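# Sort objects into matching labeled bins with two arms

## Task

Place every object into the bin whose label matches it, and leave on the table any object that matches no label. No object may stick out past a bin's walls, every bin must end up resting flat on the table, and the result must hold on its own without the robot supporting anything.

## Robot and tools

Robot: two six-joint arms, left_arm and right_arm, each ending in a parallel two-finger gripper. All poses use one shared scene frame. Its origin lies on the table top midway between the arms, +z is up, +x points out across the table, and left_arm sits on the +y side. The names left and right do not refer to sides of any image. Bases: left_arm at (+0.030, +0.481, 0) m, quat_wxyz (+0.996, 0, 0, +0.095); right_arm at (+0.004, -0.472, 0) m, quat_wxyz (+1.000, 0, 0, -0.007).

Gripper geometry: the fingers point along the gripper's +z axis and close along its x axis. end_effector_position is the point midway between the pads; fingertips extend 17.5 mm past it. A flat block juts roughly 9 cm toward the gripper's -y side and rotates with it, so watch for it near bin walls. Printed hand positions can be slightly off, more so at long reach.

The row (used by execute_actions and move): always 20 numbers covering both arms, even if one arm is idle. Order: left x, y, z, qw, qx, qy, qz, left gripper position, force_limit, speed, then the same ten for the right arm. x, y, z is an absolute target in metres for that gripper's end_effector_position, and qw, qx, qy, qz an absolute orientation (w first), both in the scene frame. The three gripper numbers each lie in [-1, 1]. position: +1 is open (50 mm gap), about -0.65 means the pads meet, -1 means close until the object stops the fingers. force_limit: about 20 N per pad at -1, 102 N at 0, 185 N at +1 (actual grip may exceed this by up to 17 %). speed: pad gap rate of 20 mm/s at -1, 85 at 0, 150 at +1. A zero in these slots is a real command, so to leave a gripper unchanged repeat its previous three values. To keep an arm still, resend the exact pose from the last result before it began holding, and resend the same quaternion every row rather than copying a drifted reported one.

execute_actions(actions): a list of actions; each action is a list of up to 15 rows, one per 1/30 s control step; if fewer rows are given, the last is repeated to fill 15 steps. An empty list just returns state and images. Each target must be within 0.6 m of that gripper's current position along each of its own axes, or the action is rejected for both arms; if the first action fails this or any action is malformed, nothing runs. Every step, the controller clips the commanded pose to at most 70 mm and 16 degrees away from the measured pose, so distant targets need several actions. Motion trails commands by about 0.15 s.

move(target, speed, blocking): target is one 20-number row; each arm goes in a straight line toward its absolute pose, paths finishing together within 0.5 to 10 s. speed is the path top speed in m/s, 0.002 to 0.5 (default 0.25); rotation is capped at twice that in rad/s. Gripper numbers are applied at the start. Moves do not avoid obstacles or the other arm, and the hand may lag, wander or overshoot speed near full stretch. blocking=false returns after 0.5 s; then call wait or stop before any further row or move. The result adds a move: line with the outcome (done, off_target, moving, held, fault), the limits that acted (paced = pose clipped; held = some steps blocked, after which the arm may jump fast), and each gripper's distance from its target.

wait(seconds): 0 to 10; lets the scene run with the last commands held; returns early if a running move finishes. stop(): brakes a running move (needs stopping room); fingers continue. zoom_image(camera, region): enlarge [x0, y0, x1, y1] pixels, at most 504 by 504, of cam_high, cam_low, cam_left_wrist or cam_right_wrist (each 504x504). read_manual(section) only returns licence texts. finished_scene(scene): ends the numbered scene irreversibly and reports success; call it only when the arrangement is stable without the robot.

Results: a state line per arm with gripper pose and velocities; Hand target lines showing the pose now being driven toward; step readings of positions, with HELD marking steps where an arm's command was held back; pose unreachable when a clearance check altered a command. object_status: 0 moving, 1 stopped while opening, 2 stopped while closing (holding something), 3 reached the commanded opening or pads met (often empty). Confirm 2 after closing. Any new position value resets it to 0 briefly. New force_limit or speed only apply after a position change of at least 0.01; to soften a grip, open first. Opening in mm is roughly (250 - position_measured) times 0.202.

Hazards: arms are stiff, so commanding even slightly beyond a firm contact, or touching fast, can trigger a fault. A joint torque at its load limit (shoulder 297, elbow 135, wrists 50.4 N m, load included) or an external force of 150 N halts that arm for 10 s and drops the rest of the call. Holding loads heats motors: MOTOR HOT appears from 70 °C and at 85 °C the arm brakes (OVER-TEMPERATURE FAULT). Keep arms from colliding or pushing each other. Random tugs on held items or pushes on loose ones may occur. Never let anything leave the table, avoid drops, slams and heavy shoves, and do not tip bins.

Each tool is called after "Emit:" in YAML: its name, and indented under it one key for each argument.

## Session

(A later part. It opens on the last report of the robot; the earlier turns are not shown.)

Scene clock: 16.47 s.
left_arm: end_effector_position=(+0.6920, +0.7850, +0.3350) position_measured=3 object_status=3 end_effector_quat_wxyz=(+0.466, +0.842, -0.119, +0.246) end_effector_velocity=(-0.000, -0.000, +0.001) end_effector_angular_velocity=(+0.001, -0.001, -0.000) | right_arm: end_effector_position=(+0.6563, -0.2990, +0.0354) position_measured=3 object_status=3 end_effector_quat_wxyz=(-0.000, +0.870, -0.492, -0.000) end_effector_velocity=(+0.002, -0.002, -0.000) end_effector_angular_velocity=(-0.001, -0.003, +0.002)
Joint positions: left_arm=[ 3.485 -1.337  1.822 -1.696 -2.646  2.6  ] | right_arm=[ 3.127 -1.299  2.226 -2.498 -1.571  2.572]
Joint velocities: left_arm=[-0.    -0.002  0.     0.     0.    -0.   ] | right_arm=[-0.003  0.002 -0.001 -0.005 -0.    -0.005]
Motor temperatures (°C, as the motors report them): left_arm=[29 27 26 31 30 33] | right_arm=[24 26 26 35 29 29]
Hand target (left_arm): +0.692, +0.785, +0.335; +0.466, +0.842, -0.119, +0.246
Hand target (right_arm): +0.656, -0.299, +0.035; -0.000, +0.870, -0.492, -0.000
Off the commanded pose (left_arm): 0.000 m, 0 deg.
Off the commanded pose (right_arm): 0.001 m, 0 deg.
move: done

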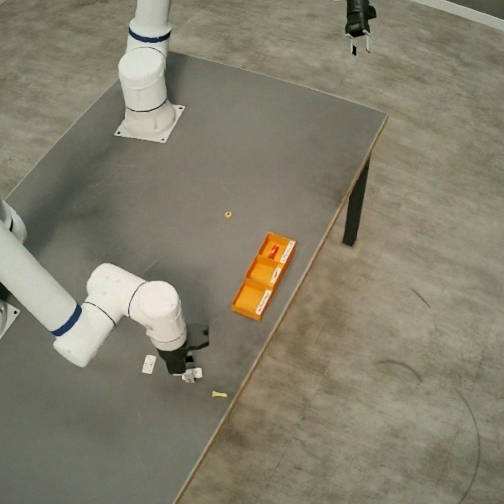

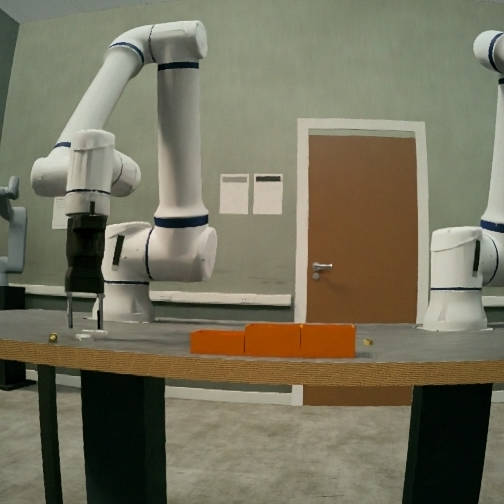

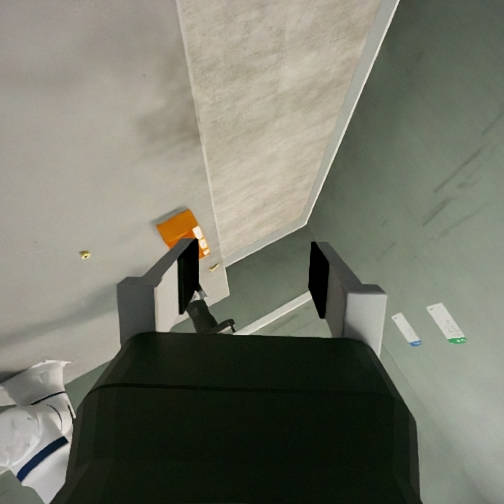

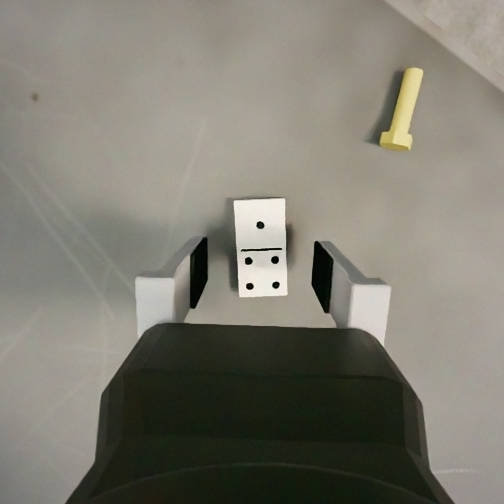

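Emit:
move:
  target: [0.692,0.785,0.335,0.466,0.842,-0.119,0.246,1,0,0,0.66,-0.297,0.018,0,0.883,-0.469,0,0.5,-0.6,0]
  speed: 0.08

Emit:
execute_actions:
  actions:
    - [[0.692,0.785,0.335,0.466,0.842,-0.119,0.246,1,0,0,0.66,-0.297,0.018,0,0.883,-0.469,0,-1,-0.6,0]]

Emit:
move:
  target: [0.692,0.785,0.335,0.466,0.842,-0.119,0.246,1,0,0,0.687,0.045,0.13,0,1,0,0,-1,-0.6,0]
  speed: 0.4

Scene clock: 17.50 s.
left_arm: end_effector_position=(+0.6920, +0.7850, +0.3350) position_measured=3 object_status=3 end_effector_quat_wxyz=(+0.466, +0.842, -0.119, +0.246) end_effector_velocity=(+0.000, -0.000, -0.000) end_effector_angular_velocity=(+0.000, +0.000, -0.001) | right_arm: end_effector_position=(+0.6599, -0.2970, +0.0183) position_measured=78 object_status=3 end_effector_quat_wxyz=(+0.000, +0.883, -0.469, +0.000) end_effector_velocity=(+0.001, -0.000, -0.002) end_effector_angular_velocity=(-0.001, -0.002, +0.006)
Joint positions: left_arm=[ 3.485 -1.337  1.822 -1.696 -2.646  2.6  ] | right_arm=[ 3.128 -1.265  2.225 -2.531 -1.571  2.521]
Joint velocities: left_arm=[-0.  0. -0. -0.  0. -0.] | right_arm=[-0.     0.004  0.001 -0.007 -0.001 -0.006]
Motor temperatures (°C, as the motors report them): left_arm=[29 27 26 31 30 33] | right_arm=[24 26 26 35 29 29]
Hand target (left_arm): +0.692, +0.785, +0.335; +0.466, +0.842, -0.119, +0.246
Hand target (right_arm): +0.660, -0.297, +0.018; +0.000, +0.883, -0.469, +0.000
Off the commanded pose (left_arm): 0.000 m, 0 deg.
Off the commanded pose (right_arm): 0.000 m, 0 deg.
move: done

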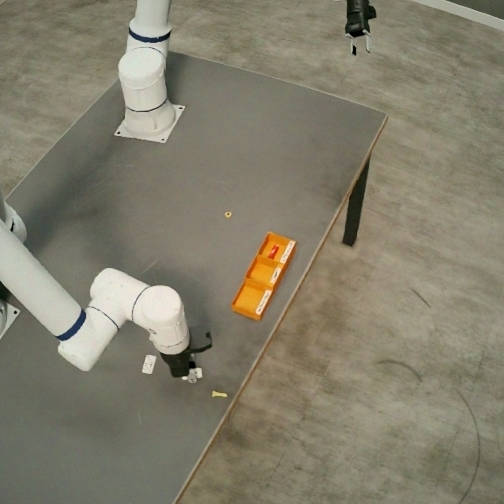

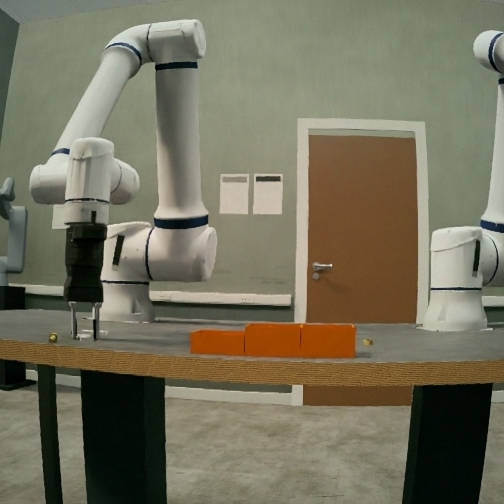

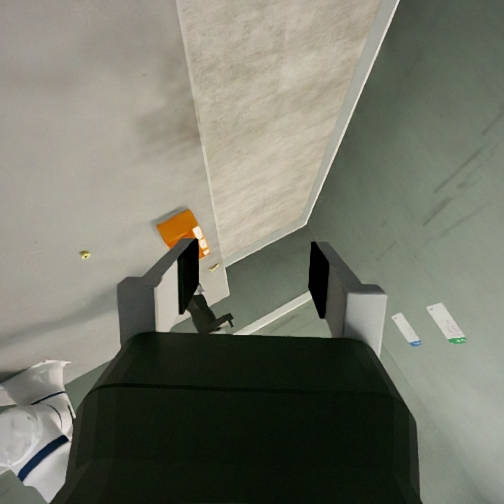

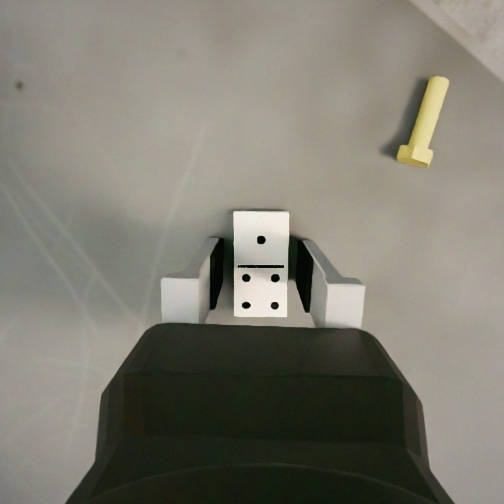

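Scene clock: 18.00 s.
left_arm: end_effector_position=(+0.6920, +0.7850, +0.3350) position_measured=3 object_status=3 end_effector_quat_wxyz=(+0.466, +0.842, -0.119, +0.246) end_effector_velocity=(-0.000, +0.000, -0.000) end_effector_angular_velocity=(+0.001, -0.000, +0.000) | right_arm: end_effector_position=(+0.6600, -0.2970, +0.0180) position_measured=136 object_status=2 end_effector_quat_wxyz=(+0.000, +0.883, -0.469, +0.000) end_effector_velocity=(-0.001, +0.001, -0.000) end_effector_angular_velocity=(+0.001, +0.001, +0.001)
Joint positions: left_arm=[ 3.485 -1.337  1.822 -1.696 -2.646  2.6  ] | right_arm=[ 3.128 -1.264  2.225 -2.532 -1.571  2.521]
Joint velocities: left_arm=[ 0.001  0.    -0.    -0.     0.001  0.   ] | right_arm=[0.001 0.    0.    0.001 0.001 0.   ]
Motor temperatures (°C, as the motors report them): left_arm=[29 27 26 31 30 33] | right_arm=[24 26 26 35 29 29]
Hand target (left_arm): +0.692, +0.785, +0.335; +0.466, +0.842, -0.119, +0.246
Hand target (right_arm): +0.660, -0.297, +0.018; +0.000, +0.883, -0.469, +0.000
Off the commanded pose (left_arm): 0.000 m, 0 deg.
Off the commanded pose (right_arm): 0.000 m, 0 deg.
Step readings (end_effector_position):
0: left_arm (+0.6920, +0.7850, +0.3350) | right_arm (+0.6599, -0.2970, +0.0183)
1: left_arm (+0.6920, +0.7850, +0.3350) | right_arm (+0.6599, -0.2970, +0.0182)
2: left_arm (+0.6920, +0.7850, +0.3350) | right_arm (+0.6599, -0.2970, +0.0181)
4: left_arm (+0.6920, +0.7850, +0.3350) | right_arm (+0.6600, -0.2970, +0.0181)
8: left_arm (+0.6920, +0.7850, +0.3350) | right_arm (+0.6600, -0.2970, +0.0180)
15: end_effector_position above

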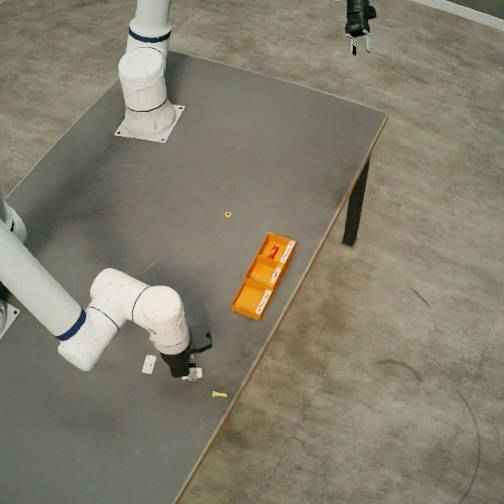

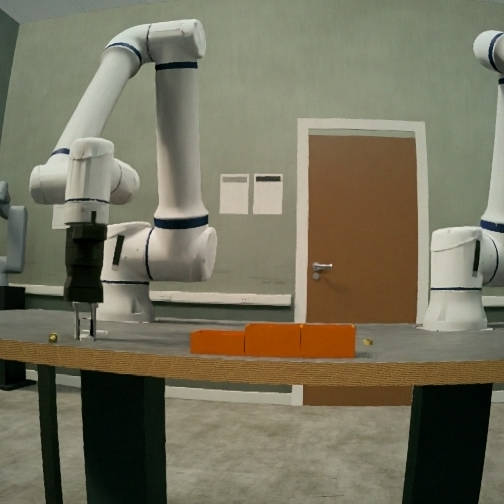

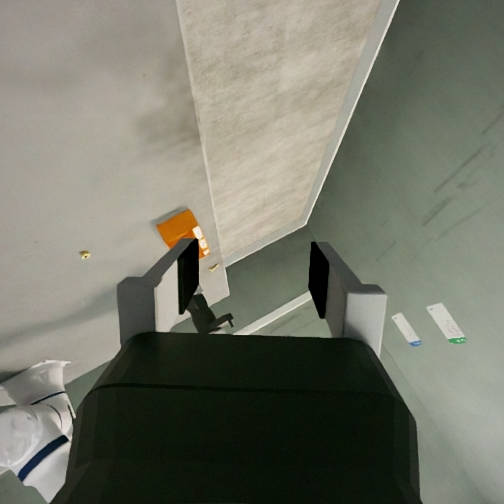

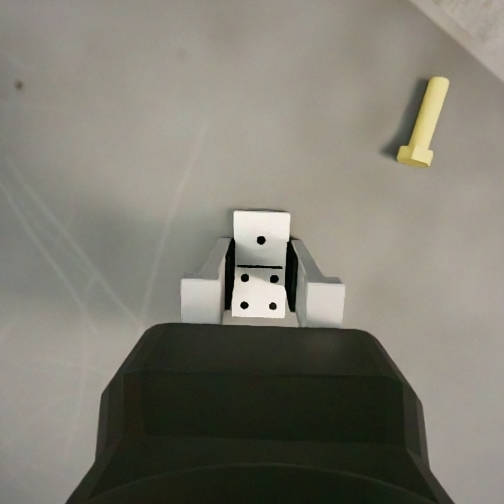

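Scene clock: 19.83 s.
left_arm: end_effector_position=(+0.6920, +0.7850, +0.3350) position_measured=3 object_status=3 end_effector_quat_wxyz=(+0.466, +0.842, -0.119, +0.246) end_effector_velocity=(-0.000, +0.000, +0.000) end_effector_angular_velocity=(+0.000, -0.001, +0.000) | right_arm: end_effector_position=(+0.6878, +0.0441, +0.1294) position_measured=136 object_status=2 end_effector_quat_wxyz=(+0.001, +1.000, -0.000, +0.000) end_effector_velocity=(+0.000, +0.002, +0.000) end_effector_angular_velocity=(+0.002, +0.003, +0.006)
Joint positions: left_arm=[ 3.485 -1.337  1.822 -1.696 -2.646  2.6  ] | right_arm=[ 3.566 -1.165  1.793 -2.198 -1.573  1.982]
Joint velocities: left_arm=[ 0. -0. -0.  0.  0.  0.] | right_arm=[ 0.001  0.002 -0.004  0.004  0.003 -0.005]
Motor temperatures (°C, as the motors report them): left_arm=[29 27 26 31 30 33] | right_arm=[24 26 26 35 29 29]
Hand target (left_arm): +0.692, +0.785, +0.335; +0.466, +0.842, -0.119, +0.246
Hand target (right_arm): +0.688, +0.044, +0.129; +0.001, +1.000, +0.000, +0.000
Off the commanded pose (left_arm): 0.000 m, 0 deg.
Off the commanded pose (right_arm): 0.001 m, 0 deg.
move: done

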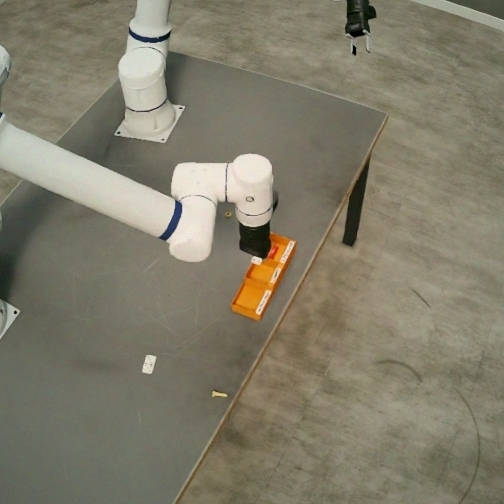

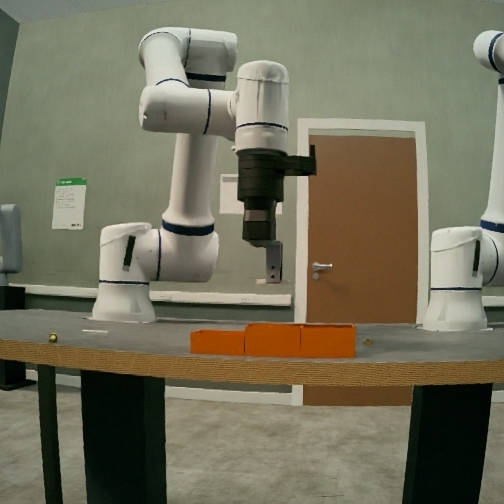

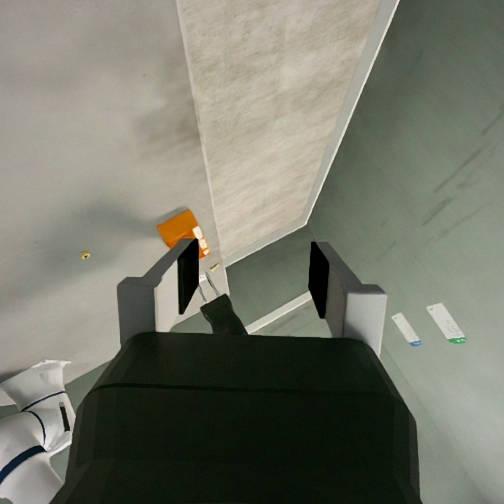

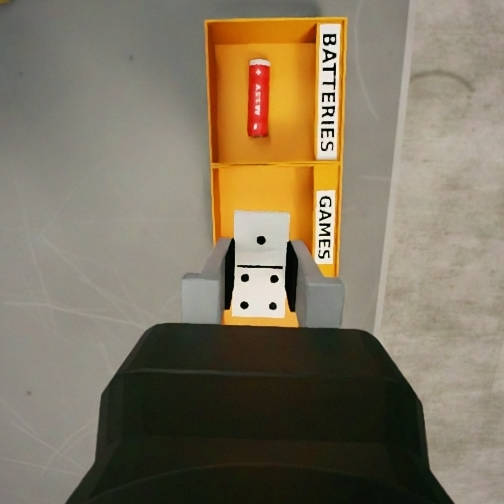

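Emit:
move:
  target: [0.692,0.785,0.335,0.466,0.842,-0.119,0.246,1,0,0,0.689,0.052,0.026,0,1,0,0,-1,-0.6,0]
  speed: 0.15

Emit:
execute_actions:
  actions:
    - [[0.692,0.785,0.335,0.466,0.842,-0.119,0.246,1,0,0,0.689,0.052,0.026,0,1,0,0,0.3,-0.6,0]]

Emit:
move:
  target: [0.692,0.785,0.335,0.466,0.842,-0.119,0.246,1,0,0,0.689,0.052,0.11,0,1,0,0,0.3,-0.6,0]

Emit:
move:
  target: [0.692,0.785,0.335,0.466,0.842,-0.119,0.246,1,0,0,0.548,-0.326,0.04,0,0.988,0.155,0,1,-0.6,0]
  speed: 0.45

Scene clock: 21.30 s.
left_arm: end_effector_position=(+0.6920, +0.7850, +0.3350) position_measured=3 object_status=3 end_effector_quat_wxyz=(+0.466, +0.842, -0.119, +0.246) end_effector_velocity=(+0.000, -0.001, -0.000) end_effector_angular_velocity=(+0.000, -0.000, -0.001) | right_arm: end_effector_position=(+0.6887, +0.0518, +0.0263) position_measured=136 object_status=2 end_effector_quat_wxyz=(+0.000, +1.000, +0.000, +0.000) end_effector_velocity=(-0.001, +0.000, -0.002) end_effector_angular_velocity=(-0.000, -0.000, -0.000)
Joint positions: left_arm=[ 3.485 -1.337  1.822 -1.696 -2.646  2.6  ] | right_arm=[ 3.573 -1.046  1.836 -2.361 -1.571  1.989]
Joint velocities: left_arm=[-0.001  0.     0.    -0.    -0.     0.001] | right_arm=[ 0.001  0.002  0.002 -0.004 -0.     0.001]
Motor temperatures (°C, as the motors report them): left_arm=[29 27 26 31 30 33] | right_arm=[24 26 26 35 29 29]
Hand target (left_arm): +0.692, +0.785, +0.335; +0.466, +0.842, -0.119, +0.246
Hand target (right_arm): +0.689, +0.052, +0.026; +0.000, +1.000, +0.000, +0.000
Off the commanded pose (left_arm): 0.000 m, 0 deg.
Off the commanded pose (right_arm): 0.000 m, 0 deg.
move: done

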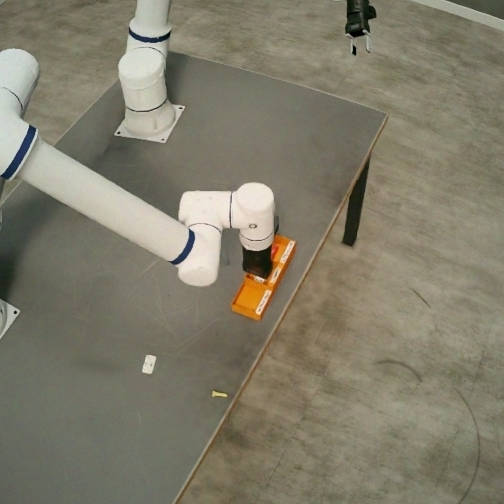

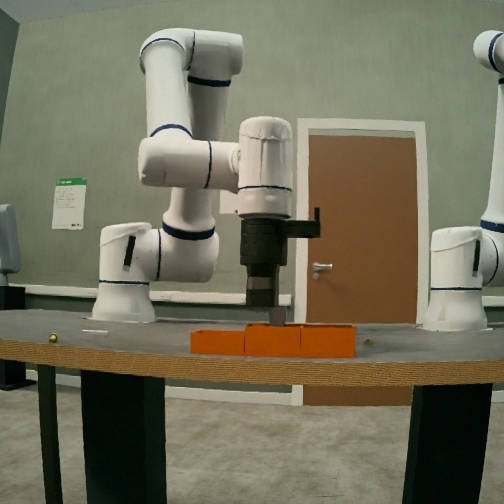

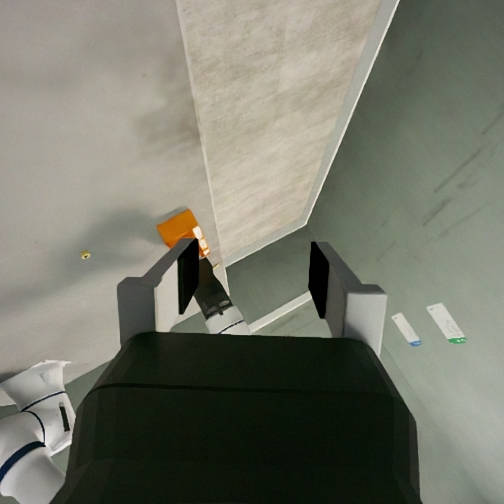

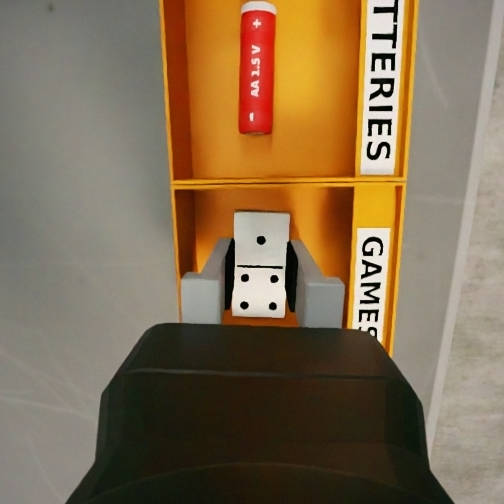

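Scene clock: 21.80 s.
left_arm: end_effector_position=(+0.6920, +0.7850, +0.3350) position_measured=3 object_status=3 end_effector_quat_wxyz=(+0.466, +0.842, -0.119, +0.246) end_effector_velocity=(-0.000, +0.000, +0.001) end_effector_angular_velocity=(-0.000, -0.001, +0.001) | right_arm: end_effector_position=(+0.6890, +0.0520, +0.0260) position_measured=107 object_status=3 end_effector_quat_wxyz=(+0.000, +1.000, -0.000, -0.000) end_effector_velocity=(+0.001, -0.000, -0.000) end_effector_angular_velocity=(-0.002, -0.001, -0.000)
Joint positions: left_arm=[ 3.485 -1.337  1.822 -1.696 -2.646  2.6  ] | right_arm=[ 3.573 -1.045  1.836 -2.361 -1.571  1.989]
Joint velocities: left_arm=[ 0.    -0.001  0.     0.    -0.001 -0.   ] | right_arm=[-0.     0.001 -0.001  0.    -0.002 -0.   ]
Motor temperatures (°C, as the motors report them): left_arm=[29 27 26 31 30 33] | right_arm=[24 26 26 35 29 29]
Hand target (left_arm): +0.692, +0.785, +0.335; +0.466, +0.842, -0.119, +0.246
Hand target (right_arm): +0.689, +0.052, +0.026; +0.000, +1.000, +0.000, +0.000
Off the commanded pose (left_arm): 0.000 m, 0 deg.
Off the commanded pose (right_arm): 0.000 m, 0 deg.
Step readings (end_effector_position):
0: left_arm (+0.6920, +0.7850, +0.3350) | right_arm (+0.6887, +0.0518, +0.0263)
1: left_arm (+0.6920, +0.7850, +0.3350) | right_arm (+0.6887, +0.0518, +0.0263)
2: left_arm (+0.6920, +0.7850, +0.3350) | right_arm (+0.6887, +0.0518, +0.0261)
4: left_arm (+0.6920, +0.7850, +0.3350) | right_arm (+0.6886, +0.0518, +0.0259)
8: left_arm (+0.6920, +0.7850, +0.3350) | right_arm (+0.6888, +0.0519, +0.0259)
15: end_effector_position above

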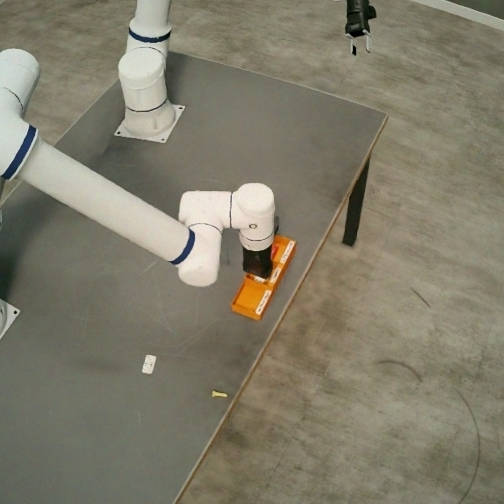

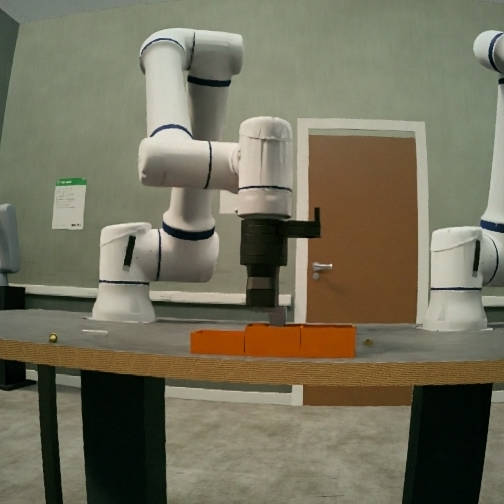

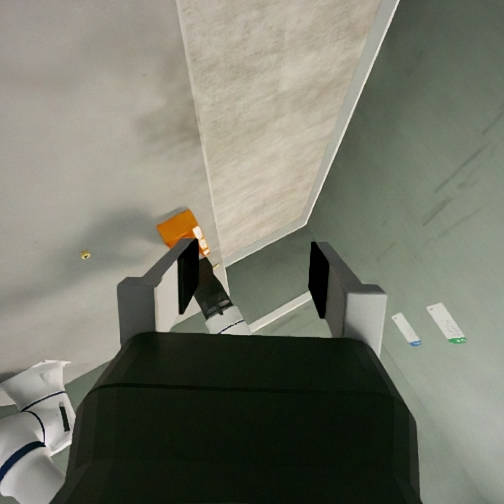

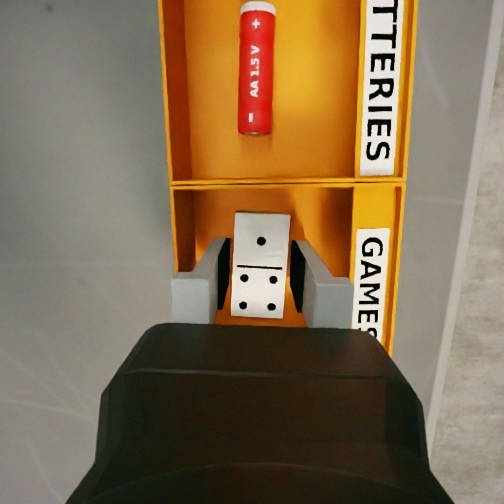

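Scene clock: 22.73 s.
left_arm: end_effector_position=(+0.6920, +0.7850, +0.3350) position_measured=3 object_status=3 end_effector_quat_wxyz=(+0.466, +0.842, -0.119, +0.246) end_effector_velocity=(-0.000, +0.001, +0.001) end_effector_angular_velocity=(+0.001, -0.001, +0.001) | right_arm: end_effector_position=(+0.6892, +0.0522, +0.1097) position_measured=107 object_status=3 end_effector_quat_wxyz=(-0.000, +1.000, -0.000, -0.000) end_effector_velocity=(-0.000, +0.000, +0.003) end_effector_angular_velocity=(+0.001, -0.000, -0.001)
Joint positions: left_arm=[ 3.485 -1.337  1.822 -1.696 -2.646  2.6  ] | right_arm=[ 3.573 -1.138  1.794 -2.227 -1.571  1.989]
Joint velocities: left_arm=[ 0.001 -0.001 -0.    -0.     0.    -0.   ] | right_arm=[-0.    -0.003 -0.001  0.004  0.001  0.001]
Motor temperatures (°C, as the motors report them): left_arm=[29 27 26 31 30 33] | right_arm=[24 26 26 35 29 29]
Hand target (left_arm): +0.692, +0.785, +0.335; +0.466, +0.842, -0.119, +0.246
Hand target (right_arm): +0.689, +0.052, +0.110; -0.000, +1.000, -0.000, +0.000
Off the commanded pose (left_arm): 0.000 m, 0 deg.
Off the commanded pose (right_arm): 0.000 m, 0 deg.
move: done

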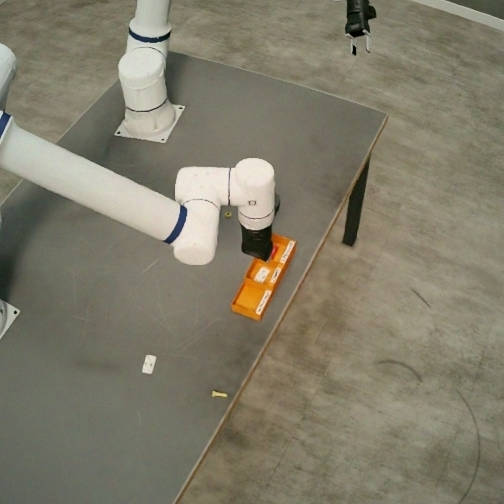

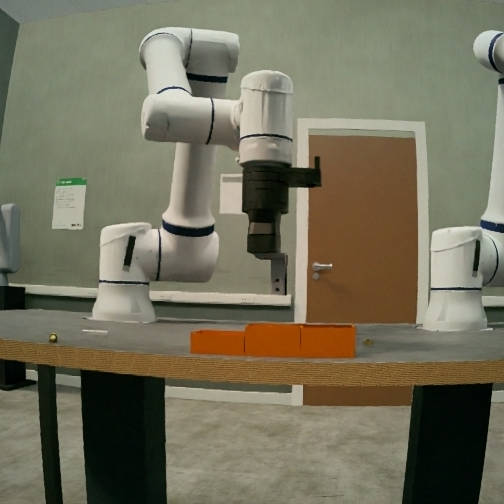

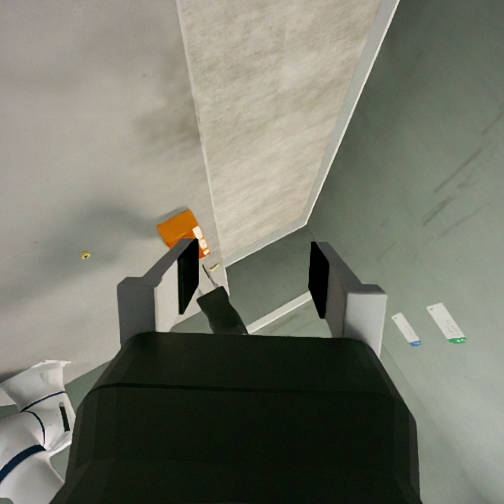

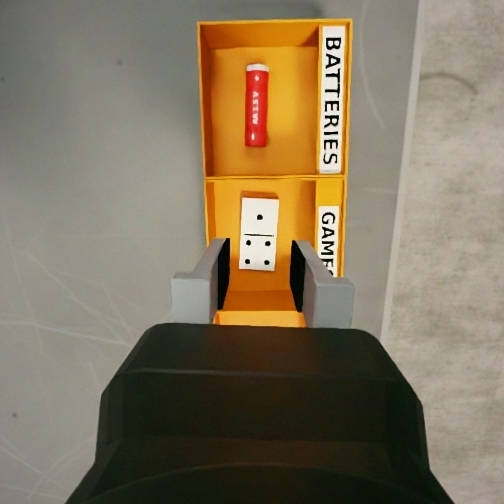

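Scene clock: 24.33 s.
left_arm: end_effector_position=(+0.6920, +0.7850, +0.3350) position_measured=3 object_status=3 end_effector_quat_wxyz=(+0.466, +0.842, -0.119, +0.246) end_effector_velocity=(+0.000, -0.000, +0.001) end_effector_angular_velocity=(+0.001, -0.002, -0.000) | right_arm: end_effector_position=(+0.5473, -0.3249, +0.0409) position_measured=3 object_status=3 end_effector_quat_wxyz=(-0.001, +0.988, +0.155, -0.000) end_effector_velocity=(+0.000, -0.003, +0.001) end_effector_angular_velocity=(-0.001, -0.003, +0.001)
Joint positions: left_arm=[ 3.485 -1.337  1.822 -1.696 -2.646  2.6  ] | right_arm=[ 3.053 -1.425  2.383 -2.528 -1.569  1.158]
Joint velocities: left_arm=[-0.001 -0.001  0.    -0.    -0.    -0.   ] | right_arm=[-0.005 -0.002  0.001 -0.002 -0.001 -0.006]
Motor temperatures (°C, as the motors report them): left_arm=[29 27 26 31 30 33] | right_arm=[24 26 26 35 29 29]
Hand target (left_arm): +0.692, +0.785, +0.335; +0.466, +0.842, -0.119, +0.246
Hand target (right_arm): +0.547, -0.325, +0.041; -0.001, +0.988, +0.155, -0.000
Off the commanded pose (left_arm): 0.000 m, 0 deg.
Off the commanded pose (right_arm): 0.002 m, 0 deg.
move: done

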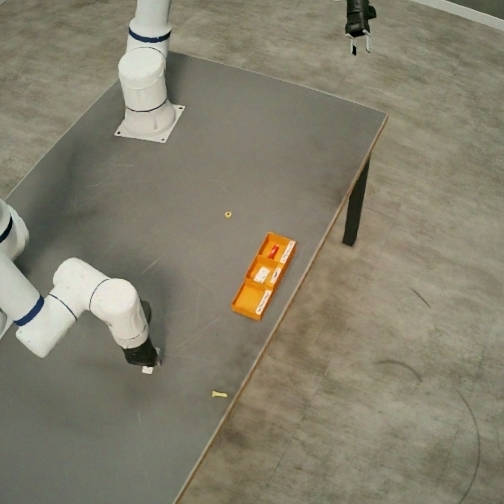

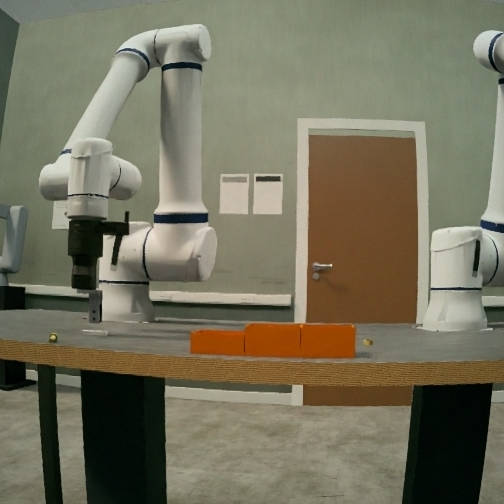

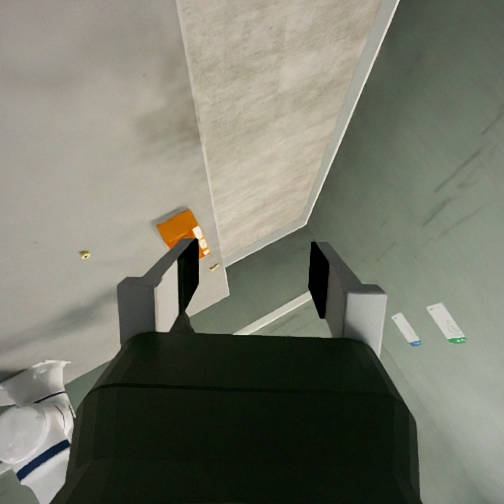

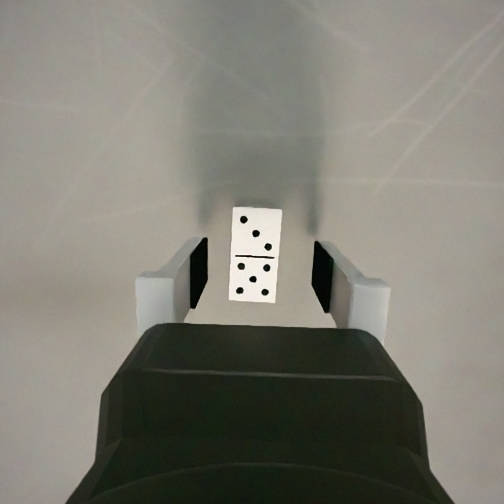

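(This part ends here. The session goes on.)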